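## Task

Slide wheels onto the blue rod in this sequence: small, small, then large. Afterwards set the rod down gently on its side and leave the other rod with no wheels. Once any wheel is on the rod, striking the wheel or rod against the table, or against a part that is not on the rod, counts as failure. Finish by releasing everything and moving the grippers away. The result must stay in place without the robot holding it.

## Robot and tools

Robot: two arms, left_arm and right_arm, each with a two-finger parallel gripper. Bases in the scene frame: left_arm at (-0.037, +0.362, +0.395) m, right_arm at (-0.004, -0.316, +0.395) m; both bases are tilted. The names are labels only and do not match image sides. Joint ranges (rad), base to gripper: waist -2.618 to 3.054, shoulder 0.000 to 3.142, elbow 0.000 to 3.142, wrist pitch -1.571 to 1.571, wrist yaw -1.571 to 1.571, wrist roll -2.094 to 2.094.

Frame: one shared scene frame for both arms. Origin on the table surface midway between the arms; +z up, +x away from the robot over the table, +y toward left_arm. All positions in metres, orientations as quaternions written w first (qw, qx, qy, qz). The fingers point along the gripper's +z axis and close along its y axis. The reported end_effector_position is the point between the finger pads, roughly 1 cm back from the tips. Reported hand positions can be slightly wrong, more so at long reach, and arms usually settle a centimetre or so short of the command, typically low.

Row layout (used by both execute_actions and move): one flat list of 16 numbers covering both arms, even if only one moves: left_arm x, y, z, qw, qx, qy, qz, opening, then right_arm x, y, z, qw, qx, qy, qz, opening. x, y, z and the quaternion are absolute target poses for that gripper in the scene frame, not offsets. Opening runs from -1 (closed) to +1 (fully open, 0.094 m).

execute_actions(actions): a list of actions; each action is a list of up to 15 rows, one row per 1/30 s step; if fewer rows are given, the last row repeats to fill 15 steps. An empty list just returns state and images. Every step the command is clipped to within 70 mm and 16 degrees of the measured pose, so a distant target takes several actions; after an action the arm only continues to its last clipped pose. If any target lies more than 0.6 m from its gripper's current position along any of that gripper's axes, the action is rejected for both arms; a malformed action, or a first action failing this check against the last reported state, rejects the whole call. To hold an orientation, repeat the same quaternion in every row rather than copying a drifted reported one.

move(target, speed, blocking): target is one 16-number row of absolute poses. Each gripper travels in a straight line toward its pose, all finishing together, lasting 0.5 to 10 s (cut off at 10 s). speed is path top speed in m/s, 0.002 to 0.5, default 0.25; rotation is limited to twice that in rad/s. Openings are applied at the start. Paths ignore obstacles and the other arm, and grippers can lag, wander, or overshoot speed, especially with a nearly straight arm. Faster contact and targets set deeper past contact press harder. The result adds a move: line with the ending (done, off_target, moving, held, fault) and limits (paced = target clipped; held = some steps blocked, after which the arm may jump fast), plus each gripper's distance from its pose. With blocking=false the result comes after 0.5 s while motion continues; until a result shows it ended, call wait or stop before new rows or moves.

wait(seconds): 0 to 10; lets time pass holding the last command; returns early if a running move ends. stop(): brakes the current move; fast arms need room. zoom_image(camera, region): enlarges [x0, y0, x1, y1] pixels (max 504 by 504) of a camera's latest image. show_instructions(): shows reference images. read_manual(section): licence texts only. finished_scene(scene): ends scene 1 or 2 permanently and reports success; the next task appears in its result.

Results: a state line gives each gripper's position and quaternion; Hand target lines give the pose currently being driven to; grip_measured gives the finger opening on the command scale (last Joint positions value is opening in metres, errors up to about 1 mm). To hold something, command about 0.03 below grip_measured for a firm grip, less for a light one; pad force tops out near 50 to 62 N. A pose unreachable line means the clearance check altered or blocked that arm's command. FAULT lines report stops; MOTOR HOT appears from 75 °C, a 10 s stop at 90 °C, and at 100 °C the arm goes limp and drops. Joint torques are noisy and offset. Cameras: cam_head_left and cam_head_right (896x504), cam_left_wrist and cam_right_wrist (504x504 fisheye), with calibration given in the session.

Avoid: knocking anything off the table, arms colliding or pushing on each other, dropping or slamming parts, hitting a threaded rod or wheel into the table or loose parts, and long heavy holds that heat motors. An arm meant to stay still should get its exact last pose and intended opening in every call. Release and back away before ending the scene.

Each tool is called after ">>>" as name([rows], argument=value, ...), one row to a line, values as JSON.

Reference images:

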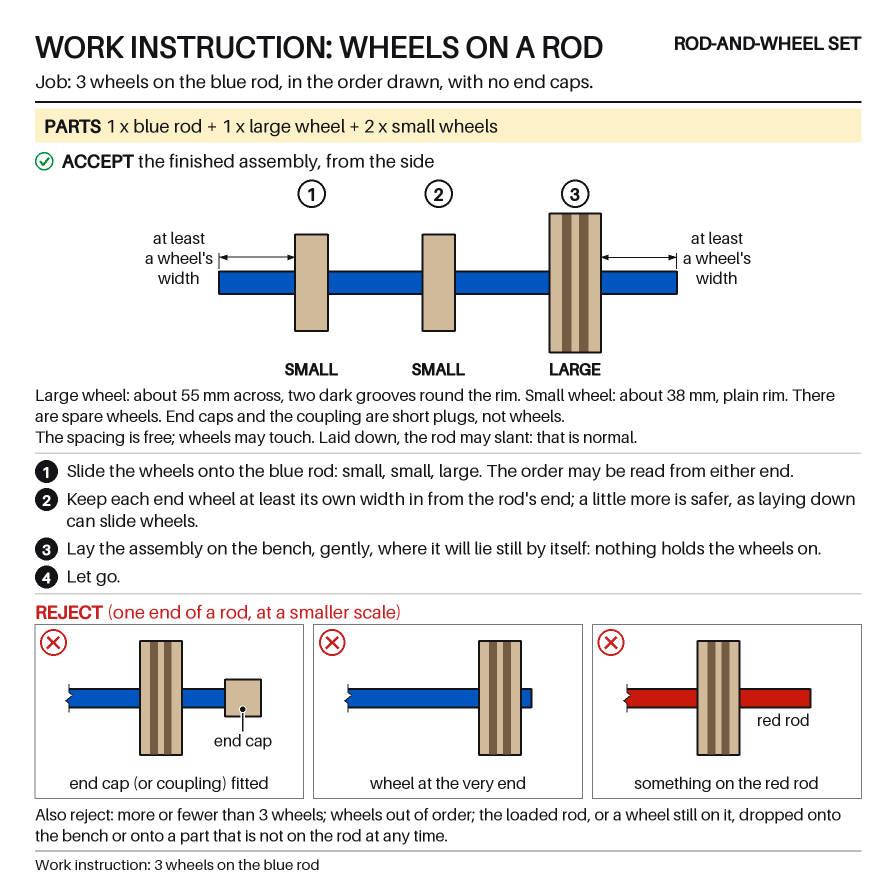

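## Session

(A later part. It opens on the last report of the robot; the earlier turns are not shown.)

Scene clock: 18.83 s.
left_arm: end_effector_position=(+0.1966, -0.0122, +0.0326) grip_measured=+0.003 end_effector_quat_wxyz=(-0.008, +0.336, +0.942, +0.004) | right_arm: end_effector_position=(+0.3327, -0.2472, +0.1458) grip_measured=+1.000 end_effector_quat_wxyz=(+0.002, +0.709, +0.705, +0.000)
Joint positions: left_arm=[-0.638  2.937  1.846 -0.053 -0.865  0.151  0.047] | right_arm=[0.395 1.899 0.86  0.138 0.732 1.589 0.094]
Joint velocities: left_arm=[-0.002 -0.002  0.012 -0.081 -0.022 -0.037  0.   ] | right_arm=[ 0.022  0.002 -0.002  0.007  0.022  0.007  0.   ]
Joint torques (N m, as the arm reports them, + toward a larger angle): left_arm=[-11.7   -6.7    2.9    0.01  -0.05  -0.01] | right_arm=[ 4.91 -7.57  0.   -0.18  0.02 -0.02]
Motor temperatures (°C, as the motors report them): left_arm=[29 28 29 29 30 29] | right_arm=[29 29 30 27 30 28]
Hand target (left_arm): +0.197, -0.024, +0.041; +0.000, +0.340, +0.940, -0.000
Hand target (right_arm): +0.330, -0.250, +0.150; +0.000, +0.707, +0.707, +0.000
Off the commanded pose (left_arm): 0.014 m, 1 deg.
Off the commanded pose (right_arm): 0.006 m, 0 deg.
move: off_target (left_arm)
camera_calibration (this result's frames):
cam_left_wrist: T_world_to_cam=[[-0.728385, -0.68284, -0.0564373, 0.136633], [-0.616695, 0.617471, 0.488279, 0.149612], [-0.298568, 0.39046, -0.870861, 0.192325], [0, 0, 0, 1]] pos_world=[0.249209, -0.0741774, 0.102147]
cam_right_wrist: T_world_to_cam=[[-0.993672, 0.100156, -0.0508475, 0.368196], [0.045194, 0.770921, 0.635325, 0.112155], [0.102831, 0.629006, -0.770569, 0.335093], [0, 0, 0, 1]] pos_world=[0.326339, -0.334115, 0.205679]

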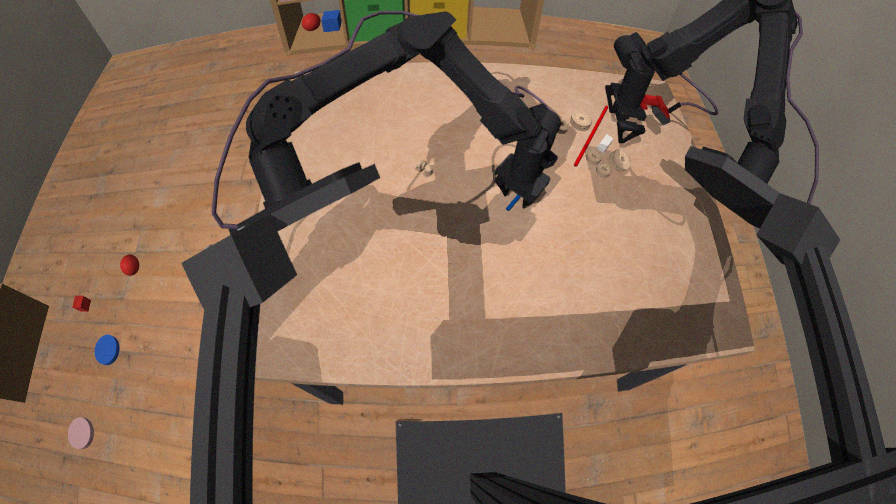

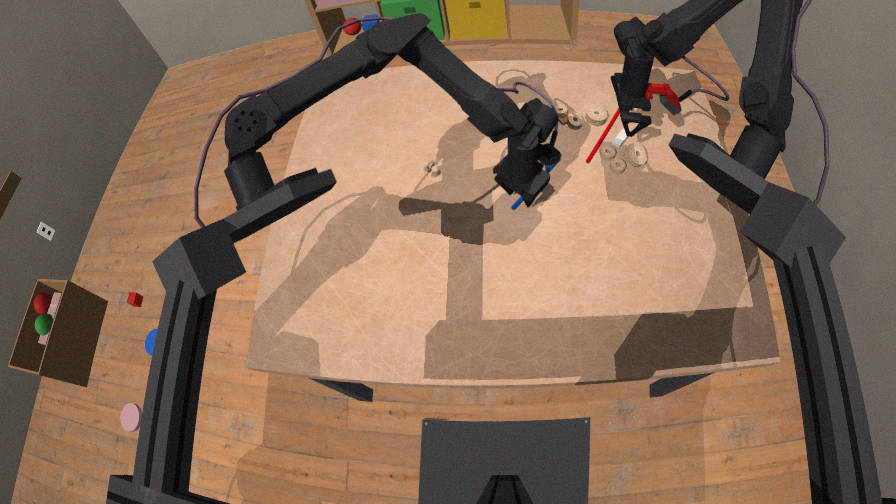

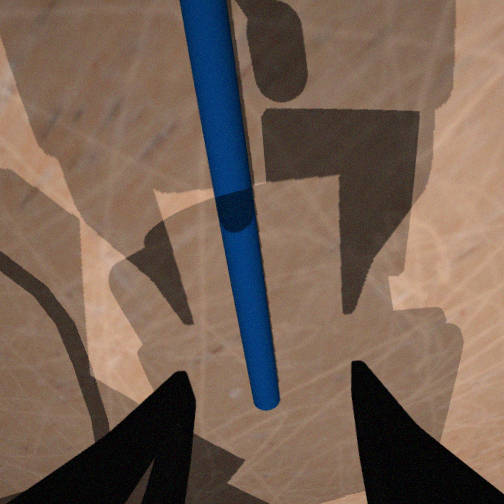

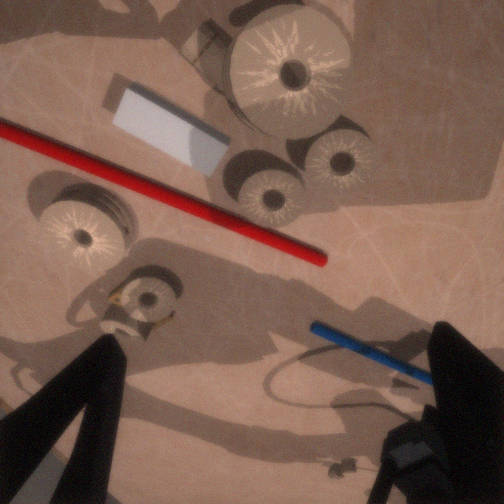

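>>> move(target=[0.2,-0.024,0.017,0,0.34,0.94,0,0, 0.33,-0.25,0.15,0,0.707,0.707,0,1], speed=0.04)

>>> move(target=[0.2,-0.024,0.017,0,0.34,0.94,0,-0.9, 0.33,-0.25,0.15,0,0.707,0.707,0,1], speed=0.04)

Scene clock: 19.83 s.
left_arm: end_effector_position=(+0.1989, -0.0151, +0.0164) grip_measured=+0.003 end_effector_quat_wxyz=(-0.008, +0.341, +0.940, +0.006) | right_arm: end_effector_position=(+0.3327, -0.2472, +0.1458) grip_measured=+1.000 end_effector_quat_wxyz=(+0.002, +0.709, +0.705, +0.000)
Joint positions: left_arm=[-0.615  2.993  1.927 -0.056 -0.86   0.192  0.047] | right_arm=[0.395 1.899 0.86  0.138 0.732 1.589 0.094]
Joint velocities: left_arm=[-0.022  0.002 -0.002 -0.051 -0.022  0.022  0.001] | right_arm=[-0.002  0.002  0.002  0.022  0.022  0.037  0.   ]
Joint torques (N m, as the arm reports them, + toward a larger angle): left_arm=[-10.47  -6.18   3.1    0.23   0.02   0.05] | right_arm=[ 4.98 -7.54 -0.02 -0.16 -0.04  0.  ]
Motor temperatures (°C, as the motors report them): left_arm=[29 28 29 29 30 29] | right_arm=[29 29 30 27 30 28]
Hand target (left_arm): +0.200, -0.024, +0.017; -0.000, +0.340, +0.940, -0.000
Hand target (right_arm): +0.330, -0.250, +0.150; +0.000, +0.707, +0.707, +0.000
Off the commanded pose (left_arm): 0.009 m, 1 deg.
Off the commanded pose (right_arm): 0.006 m, 0 deg.
move: done
camera_calibration (this result's frames):
cam_left_wrist: T_world_to_cam=[[-0.735715, -0.674598, -0.0603446, 0.137062], [-0.610603, 0.622084, 0.490076, 0.159566], [-0.293065, 0.397403, -0.869588, 0.179006], [0, 0, 0, 1]] pos_world=[0.250731, -0.077939, 0.0857334]
cam_right_wrist: T_world_to_cam=[[-0.993672, 0.100156, -0.0508475, 0.368196], [0.045194, 0.770921, 0.635325, 0.112155], [0.102831, 0.629006, -0.770569, 0.335093], [0, 0, 0, 1]] pos_world=[0.326339, -0.334115, 0.205679]

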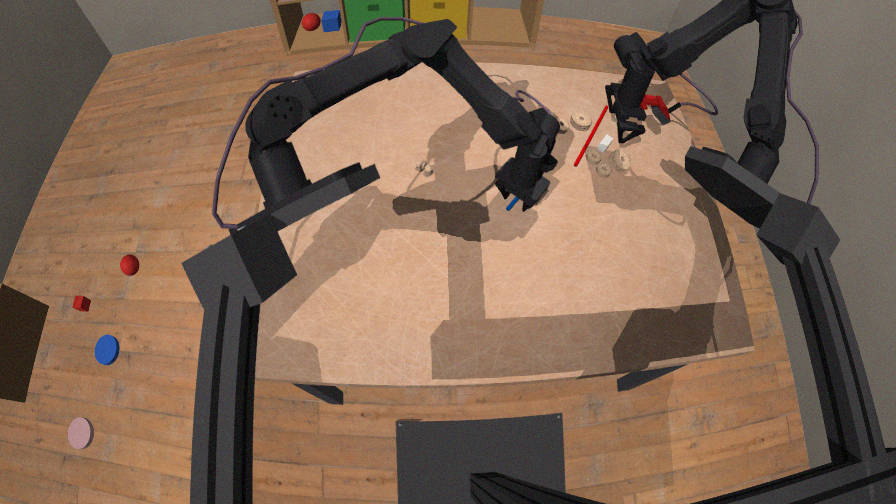

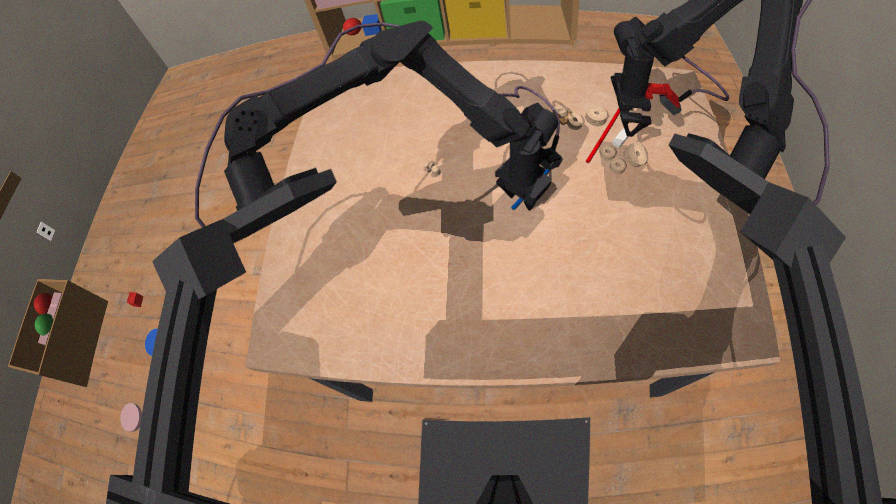

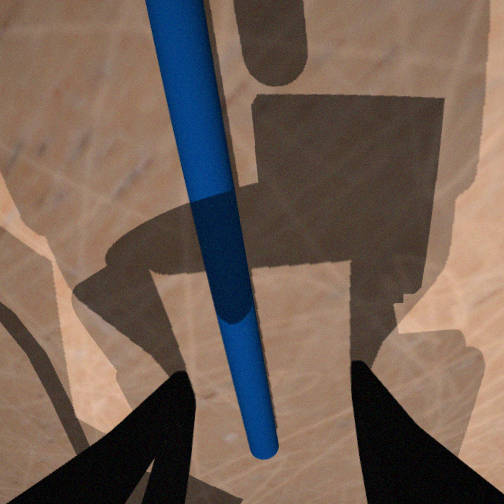

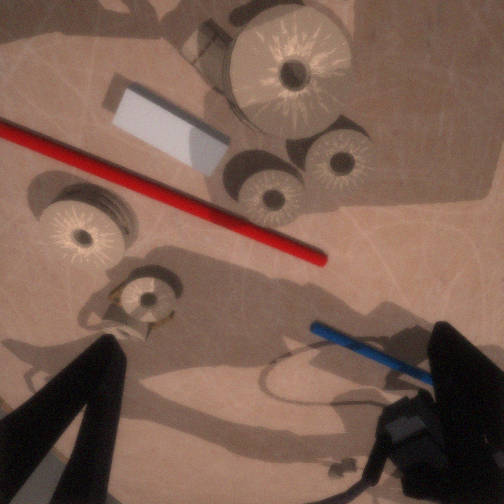

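Scene clock: 20.53 s.
left_arm: end_effector_position=(+0.1989, -0.0148, +0.0161) grip_measured=-0.838 end_effector_quat_wxyz=(-0.008, +0.341, +0.940, +0.007) | right_arm: end_effector_position=(+0.3327, -0.2472, +0.1458) grip_measured=+1.000 end_effector_quat_wxyz=(+0.002, +0.709, +0.705, +0.000)
Joint positions: left_arm=[-0.615  2.993  1.927 -0.056 -0.86   0.193  0.008] | right_arm=[0.395 1.899 0.86  0.138 0.732 1.589 0.094]
Joint velocities: left_arm=[ 0.002 -0.007 -0.012 -0.007  0.007 -0.037 -0.001] | right_arm=[ 0.007 -0.002 -0.002 -0.022  0.007 -0.022  0.   ]
Joint torques (N m, as the arm reports them, + toward a larger angle): left_arm=[-10.49  -6.2    3.02   0.21   0.02   0.05] | right_arm=[ 4.68 -7.52 -0.15 -0.17 -0.02  0.01]
Motor temperatures (°C, as the motors report them): left_arm=[29 28 29 29 30 29] | right_arm=[29 29 30 27 30 28]
Hand target (left_arm): +0.200, -0.024, +0.017; -0.000, +0.340, +0.940, -0.000
Hand target (right_arm): +0.330, -0.250, +0.150; +0.000, +0.707, +0.707, +0.000
Off the commanded pose (left_arm): 0.009 m, 1 deg.
Off the commanded pose (right_arm): 0.006 m, 0 deg.
move: done
camera_calibration (this result's frames):
cam_left_wrist: T_world_to_cam=[[-0.735688, -0.674614, -0.0604935, 0.137297], [-0.6105, 0.621778, 0.490594, 0.159509], [-0.293348, 0.397855, -0.869286, 0.17872], [0, 0, 0, 1]] pos_world=[0.250815, -0.0776609, 0.0854101]
cam_right_wrist: T_world_to_cam=[[-0.993672, 0.100156, -0.0508475, 0.368196], [0.045194, 0.770921, 0.635325, 0.112155], [0.102831, 0.629006, -0.770569, 0.335093], [0, 0, 0, 1]] pos_world=[0.326339, -0.334115, 0.205679]

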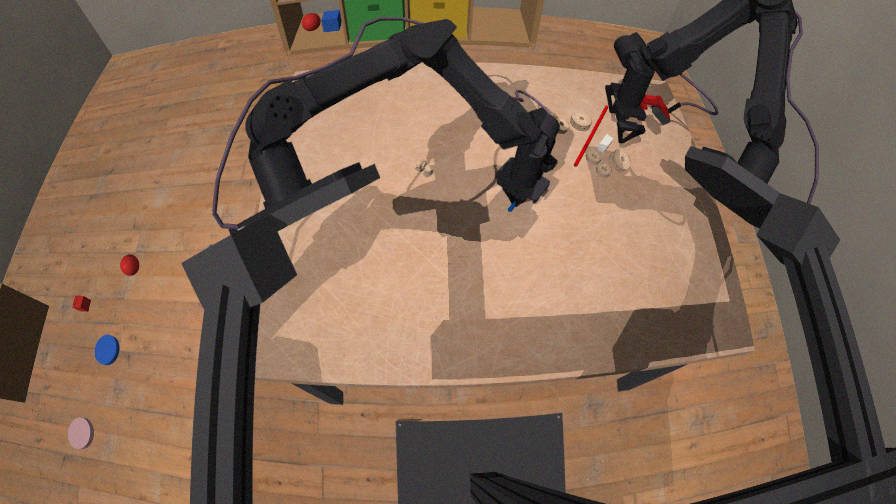

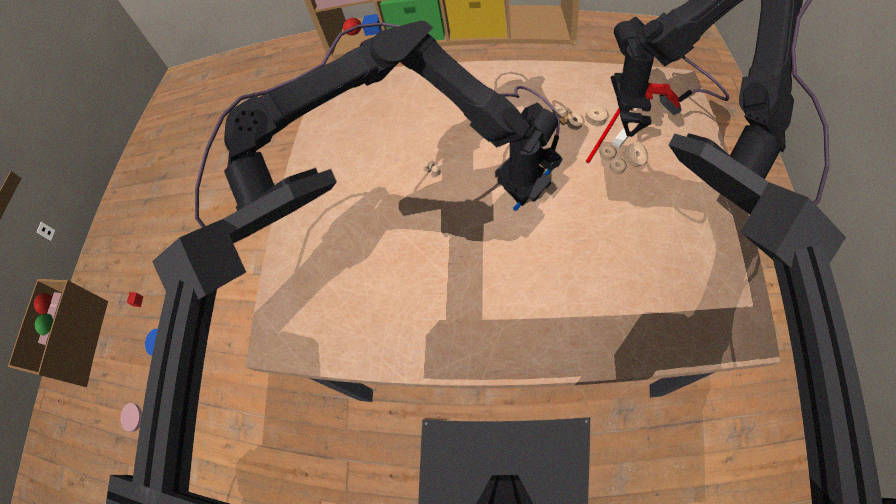

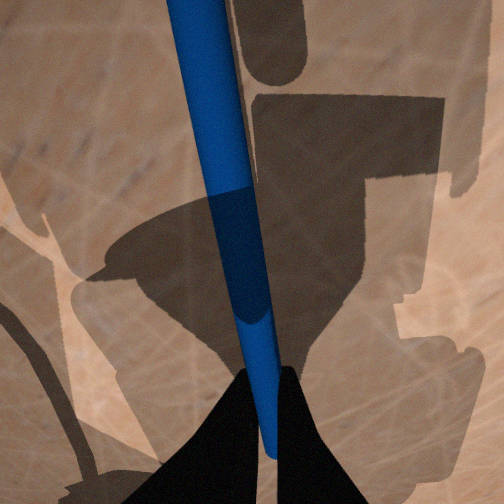

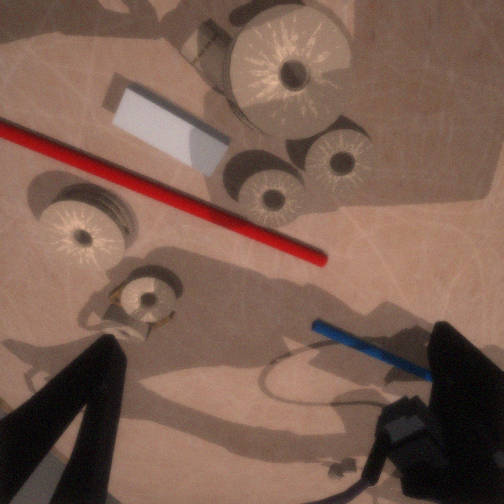

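>>> move(target=[0.2,0.0,0.10,0,0.34,0.94,0,-0.9, 0.297,-0.237,0.06,0,0.809,0.588,0,0.1], speed=0.15)

>>> move(target=[0.25,0.0,0.10,0.6645,0.242,0.6645,-0.242,-0.9, 0.297,-0.237,0.04,0,0.809,0.588,0,0.1])

Scene clock: 22.47 s.
left_arm: end_effector_position=(+0.2025, +0.0031, +0.0888) grip_measured=-0.838 end_effector_quat_wxyz=(-0.004, +0.333, +0.943, +0.002) | right_arm: end_effector_position=(+0.2928, -0.2395, +0.0639) grip_measured=+0.102 end_effector_quat_wxyz=(-0.003, +0.805, +0.593, -0.005)
Joint positions: left_arm=[-0.708  2.745  1.628 -0.092 -0.891  0.052  0.008] | right_arm=[0.251 2.196 0.872 0.491 0.638 1.756 0.052]
Joint velocities: left_arm=[ 0.012  0.022  0.002  0.022  0.007  0.022 -0.   ] | right_arm=[-0.002 -0.007 -0.002 -0.007 -0.081 -0.022  0.001]
Joint torques (N m, as the arm reports them, + toward a larger angle): left_arm=[-11.26  -8.87  -0.36  -0.01  -0.08  -0.1 ] | right_arm=[ 4.68 -5.26  0.76  0.08  0.    0.06]
Motor temperatures (°C, as the motors report them): left_arm=[30 28 29 29 30 29] | right_arm=[29 29 30 27 30 28]
Hand target (left_arm): +0.200, +0.000, +0.100; +0.001, +0.340, +0.940, -0.000
Hand target (right_arm): +0.297, -0.237, +0.061; -0.001, +0.809, +0.588, +0.000
Off the commanded pose (left_arm): 0.012 m, 1 deg.
Off the commanded pose (right_arm): 0.006 m, 1 deg.
move: off_target (left_arm)
camera_calibration (this result's frames):
cam_left_wrist: T_world_to_cam=[[-0.722804, -0.688692, -0.057078, 0.153552], [-0.624617, 0.615747, 0.480321, 0.11865], [-0.295648, 0.38283, -0.875234, 0.236833], [0, 0, 0, 1]] pos_world=[0.255118, -0.0579753, 0.159059]
cam_right_wrist: T_world_to_cam=[[-0.922196, 0.385082, -0.0355862, 0.369942], [0.277341, 0.722683, 0.633096, 0.0806002], [0.269511, 0.573969, -0.773255, 0.209481], [0, 0, 0, 1]] pos_world=[0.262348, -0.320942, 0.124119]

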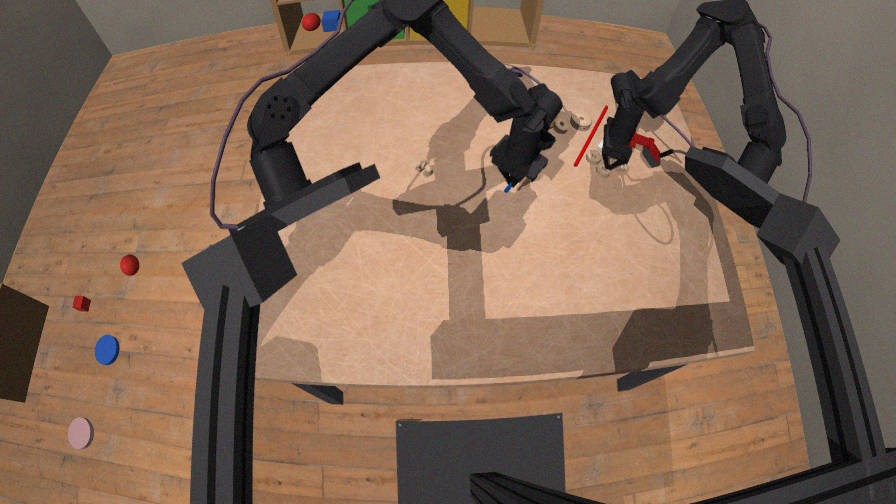

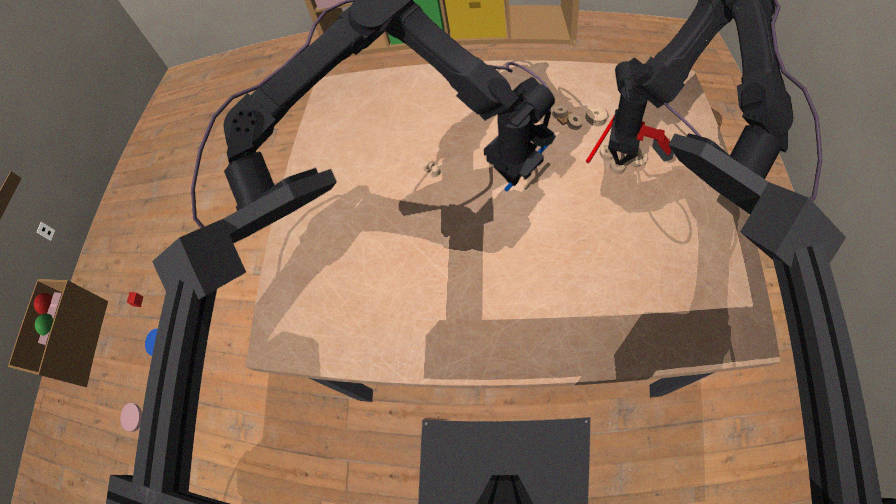

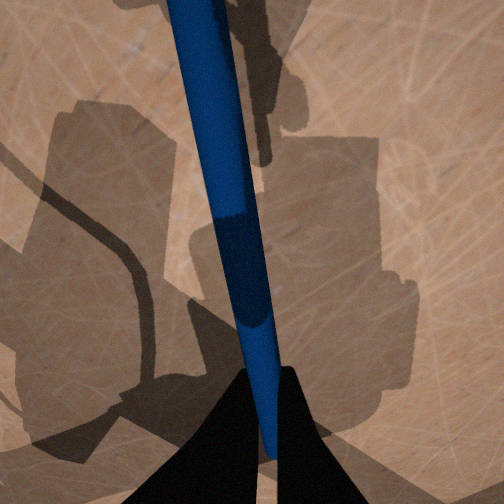

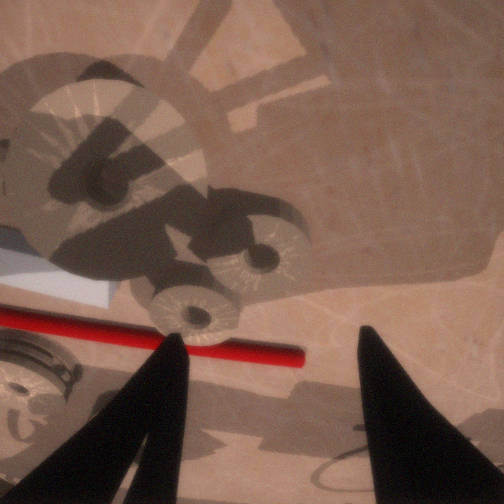

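Scene clock: 27.10 s.
left_arm: end_effector_position=(+0.2523, +0.0044, +0.0939) grip_measured=-0.838 end_effector_quat_wxyz=(+0.535, +0.369, +0.680, -0.339) | right_arm: end_effector_position=(+0.2952, -0.2388, +0.0442) grip_measured=+0.102 end_effector_quat_wxyz=(-0.002, +0.809, +0.588, -0.003)
Joint positions: left_arm=[-0.237  2.943  1.268  1.559  0.584  0.947  0.008] | right_arm=[0.219 2.262 0.926 0.528 0.616 1.736 0.052]
Joint velocities: left_arm=[ 0.027  0.002  0.037  0.022  0.022 -0.051 -0.   ] | right_arm=[ 0.002 -0.007 -0.002  0.007  0.007 -0.037 -0.001]
Joint torques (N m, as the arm reports them, + toward a larger angle): left_arm=[-6.74 -3.7  -0.15  1.23  0.63  0.  ] | right_arm=[ 4.81 -5.11  0.47  0.09 -0.02 -0.02]
Motor temperatures (°C, as the motors report them): left_arm=[30 28 29 29 30 29] | right_arm=[28 29 30 27 30 28]
Hand target (left_arm): +0.249, -0.001, +0.098; +0.546, +0.371, +0.665, -0.348
Hand target (right_arm): +0.297, -0.237, +0.040; -0.000, +0.809, +0.588, -0.000
Off the commanded pose (left_arm): 0.008 m, 24 deg; orientation clipped at the last step of the last action.
Off the commanded pose (right_arm): 0.005 m, 0 deg.
joint sent to its limit (left arm) — the command would take joint 4 (wrist pitch) past its upper limit, so that joint was sent only as far as its limit.
move: off_target (left_arm); limits=paced
camera_calibration (this result's frames):
cam_left_wrist: T_world_to_cam=[[-0.849188, -0.522977, -0.0733079, 0.223464], [-0.284449, 0.569934, -0.770885, 0.178447], [0.444936, -0.633774, -0.632742, 0.0504343], [0, 0, 0, 1]] pos_world=[0.218082, 0.0471271, 0.185856]
cam_right_wrist: T_world_to_cam=[[-0.917079, 0.396566, -0.0412516, 0.372721], [0.282333, 0.718975, 0.635109, 0.0895149], [0.281521, 0.570799, -0.77132, 0.188773], [0, 0, 0, 1]] pos_world=[0.263398, -0.319919, 0.104128]

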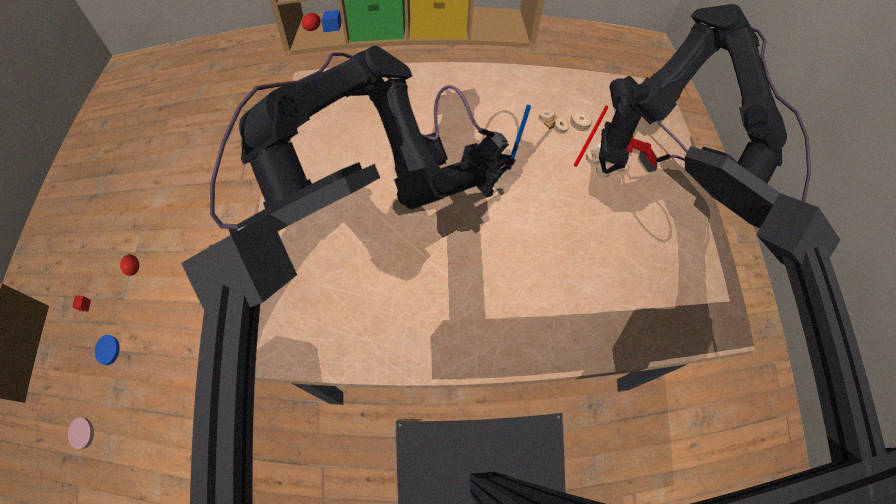

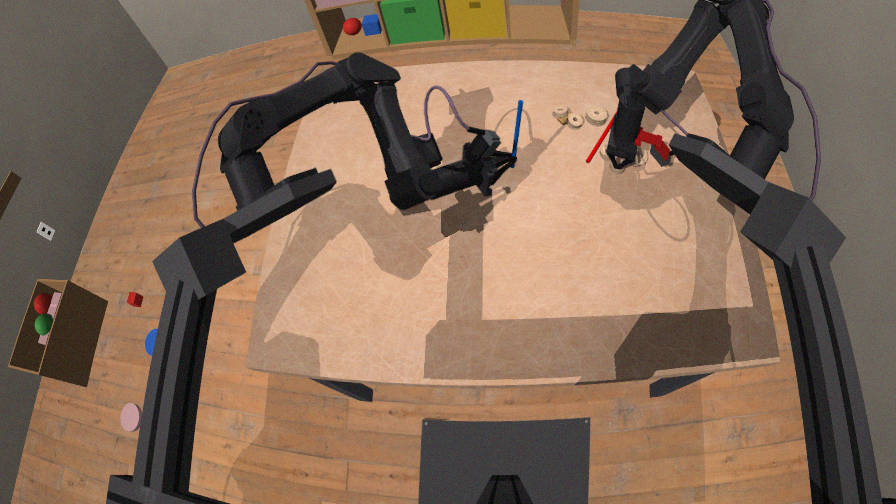

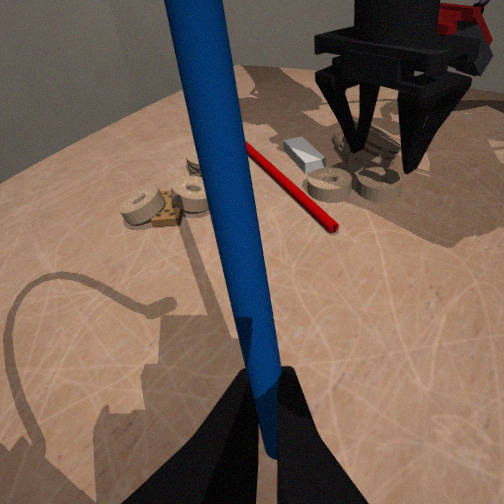

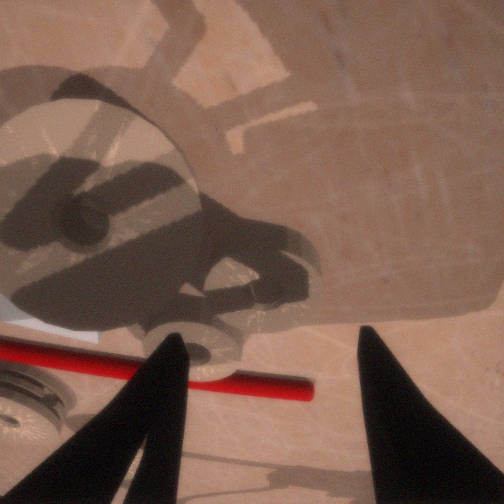

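>>> move(target=[0.25,-0.05,0.13,0.612,0.354,0.612,-0.354,-0.9, 0.297,-0.237,0.012,0,0.809,0.588,0,0.1], speed=0.08)

>>> move(target=[0.25,-0.05,0.13,0.612,0.354,0.612,-0.354,-0.9, 0.297,-0.237,0.012,0,0.809,0.588,0,-0.25], speed=0.08)

Scene clock: 28.93 s.
left_arm: end_effector_position=(+0.2546, -0.0393, +0.1199) grip_measured=-0.837 end_effector_quat_wxyz=(+0.584, +0.373, +0.627, -0.357) | right_arm: end_effector_position=(+0.2951, -0.2387, +0.0161) grip_measured=+0.102 end_effector_quat_wxyz=(-0.002, +0.809, +0.588, -0.003)
Joint positions: left_arm=[-0.318  3.012  1.407  1.56   0.629  0.96   0.008] | right_arm=[0.176 2.353 1.007 0.558 0.586 1.699 0.052]
Joint velocities: left_arm=[ 0.002 -0.002 -0.002  0.081  0.037  0.007 -0.001] | right_arm=[ 0.007 -0.012 -0.002  0.037  0.022 -0.081  0.001]
Joint torques (N m, as the arm reports them, + toward a larger angle): left_arm=[-8.94 -4.11  0.45  1.27  0.57  0.03] | right_arm=[ 4.78 -5.07  0.39  0.07 -0.01  0.02]
Motor temperatures (°C, as the motors report them): left_arm=[30 28 29 29 30 29] | right_arm=[28 29 30 27 30 28]
Hand target (left_arm): +0.250, -0.050, +0.131; +0.595, +0.375, +0.608, -0.368
Hand target (right_arm): +0.297, -0.237, +0.012; -0.000, +0.809, +0.588, +0.000
Off the commanded pose (left_arm): 0.015 m, 4 deg.
Off the commanded pose (right_arm): 0.005 m, 0 deg.
joint sent to its limit (left arm) — the command would take joint 4 (wrist pitch) past its upper limit, so that joint was sent only as far as its limit.
move: off_target (left_arm)
camera_calibration (this result's frames):
cam_left_wrist: T_world_to_cam=[[-0.854125, -0.505665, -0.121548, 0.212146], [-0.177163, 0.502638, -0.846149, 0.203083], [0.488963, -0.701183, -0.518901, 0.0106523], [0, 0, 0, 1]] pos_world=[0.211969, 0.0126667, 0.203152]
cam_right_wrist: T_world_to_cam=[[-0.917121, 0.396609, -0.0398843, 0.371472], [0.283415, 0.719169, 0.634406, 0.107026], [0.280295, 0.570523, -0.77197, 0.16741], [0, 0, 0, 1]] pos_world=[0.263428, -0.319811, 0.0761537]

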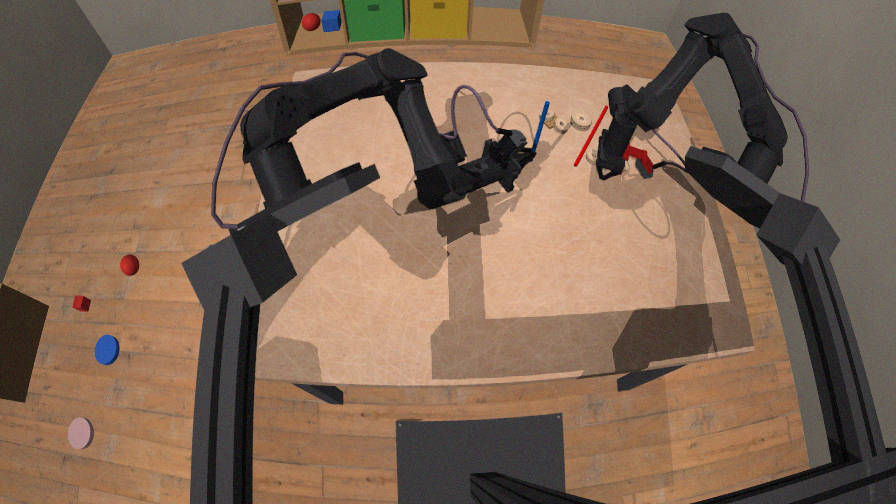

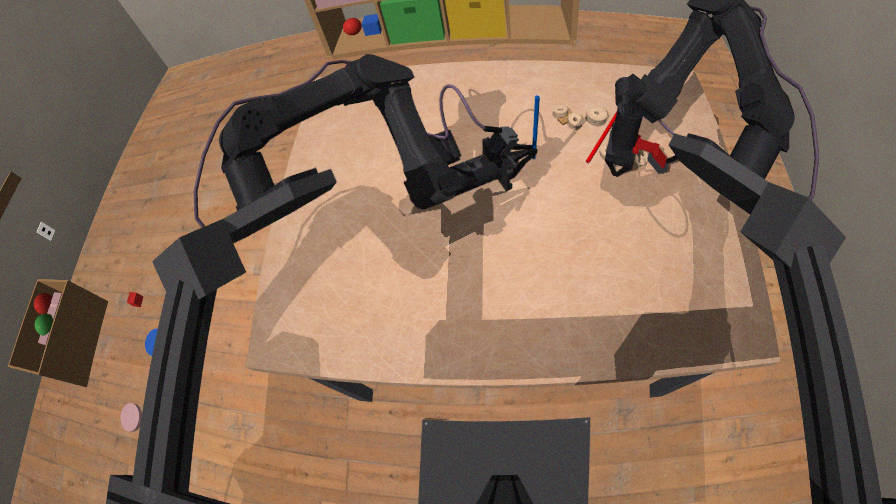

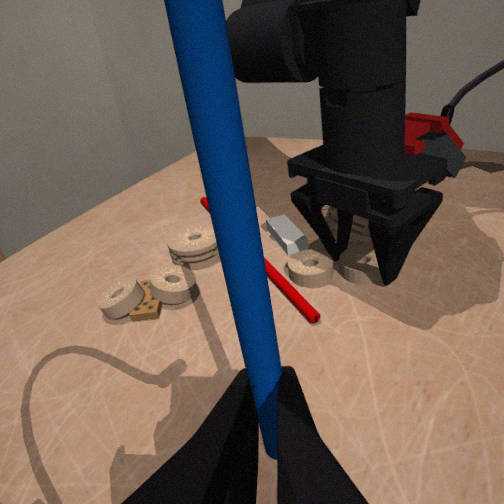

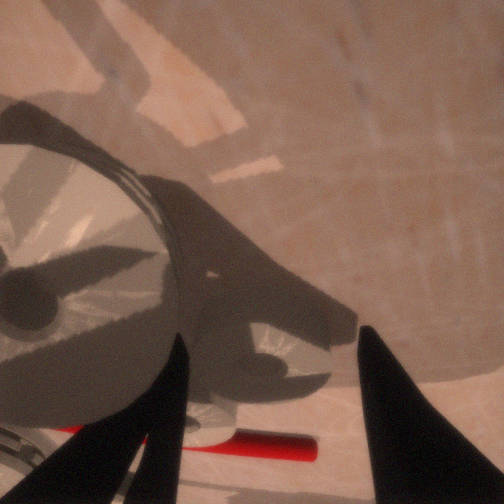

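Scene clock: 29.63 s.
left_arm: end_effector_position=(+0.2550, -0.0383, +0.1187) grip_measured=-0.837 end_effector_quat_wxyz=(+0.583, +0.373, +0.628, -0.356) | right_arm: end_effector_position=(+0.2955, -0.2386, +0.0161) grip_measured=-0.195 end_effector_quat_wxyz=(-0.002, +0.809, +0.588, -0.003)
Joint positions: left_arm=[-0.315  3.012  1.407  1.56   0.628  0.96   0.008] | right_arm=[0.176 2.353 1.007 0.56  0.585 1.697 0.038]
Joint velocities: left_arm=[-0.017 -0.012  0.002 -0.007 -0.007  0.007 -0.001] | right_arm=[-0.007  0.017  0.002 -0.022  0.007  0.007  0.   ]
Joint torques (N m, as the arm reports them, + toward a larger angle): left_arm=[-9.19 -3.9   0.85  1.28  0.64  0.03] | right_arm=[ 4.75 -5.26  0.33  0.11  0.   -0.03]
Motor temperatures (°C, as the motors report them): left_arm=[30 28 29 29 30 29] | right_arm=[28 29 30 27 30 28]
Hand target (left_arm): +0.250, -0.050, +0.130; +0.596, +0.374, +0.608, -0.368
Hand target (right_arm): +0.297, -0.237, +0.012; -0.000, +0.809, +0.588, -0.000
Off the commanded pose (left_arm): 0.017 m, 4 deg.
Off the commanded pose (right_arm): 0.005 m, 0 deg.
joint sent to its limit (left arm) — the command would take joint 4 (wrist pitch) past its upper limit, so that joint was sent only as far as its limit.
move: off_target (left_arm)
camera_calibration (this result's frames):
cam_left_wrist: T_world_to_cam=[[-0.853269, -0.507067, -0.121714, 0.212624], [-0.179248, 0.504382, -0.844671, 0.202071], [0.489695, -0.698915, -0.521265, 0.0107408], [0, 0, 0, 1]] pos_world=[0.212387, 0.0134003, 0.202162]
cam_right_wrist: T_world_to_cam=[[-0.917481, 0.395674, -0.0408699, 0.371652], [0.281726, 0.718899, 0.635464, 0.107242], [0.280818, 0.571512, -0.771048, 0.167293], [0, 0, 0, 1]] pos_world=[0.263792, -0.319759, 0.0760318]

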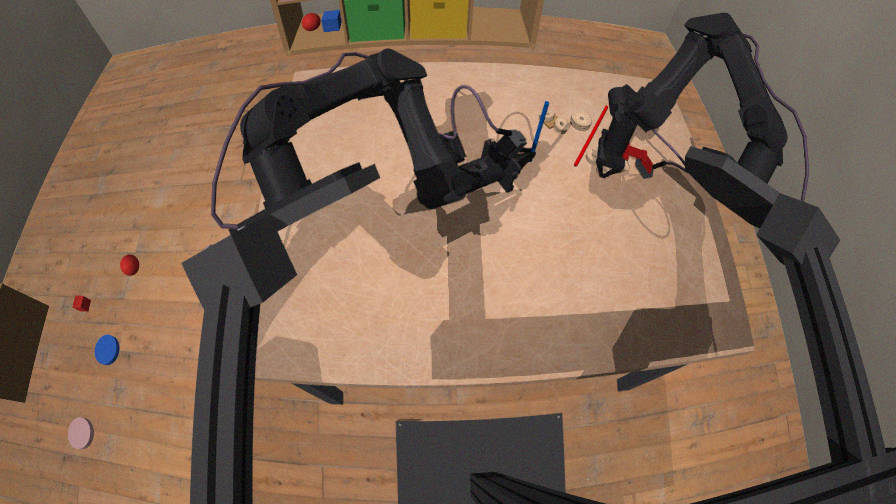

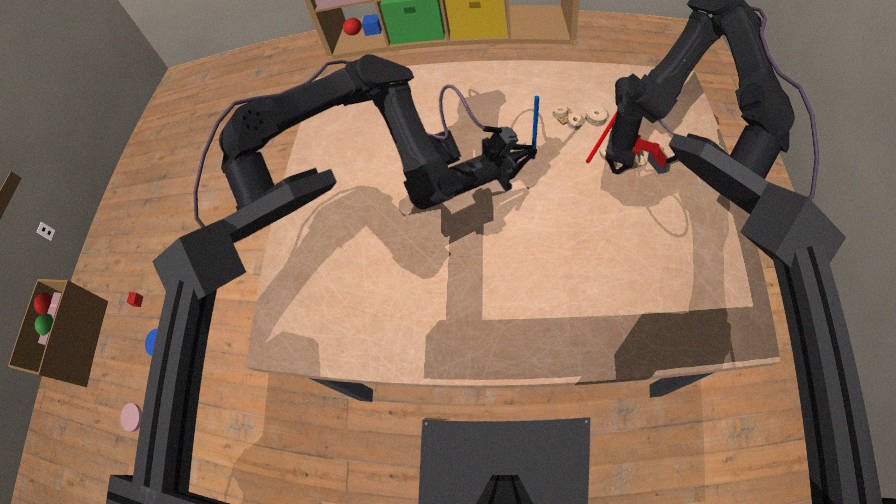

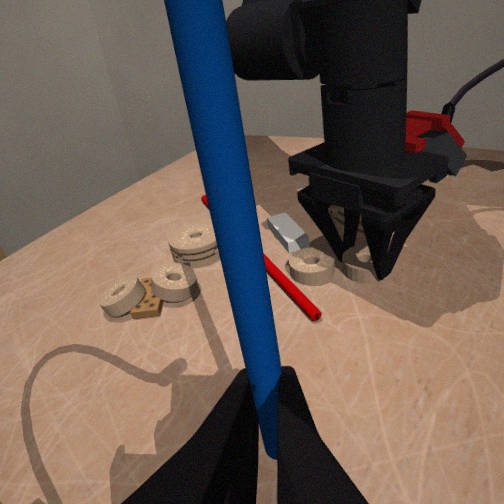

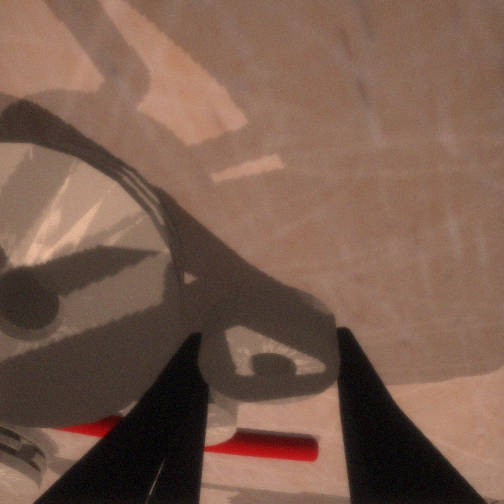

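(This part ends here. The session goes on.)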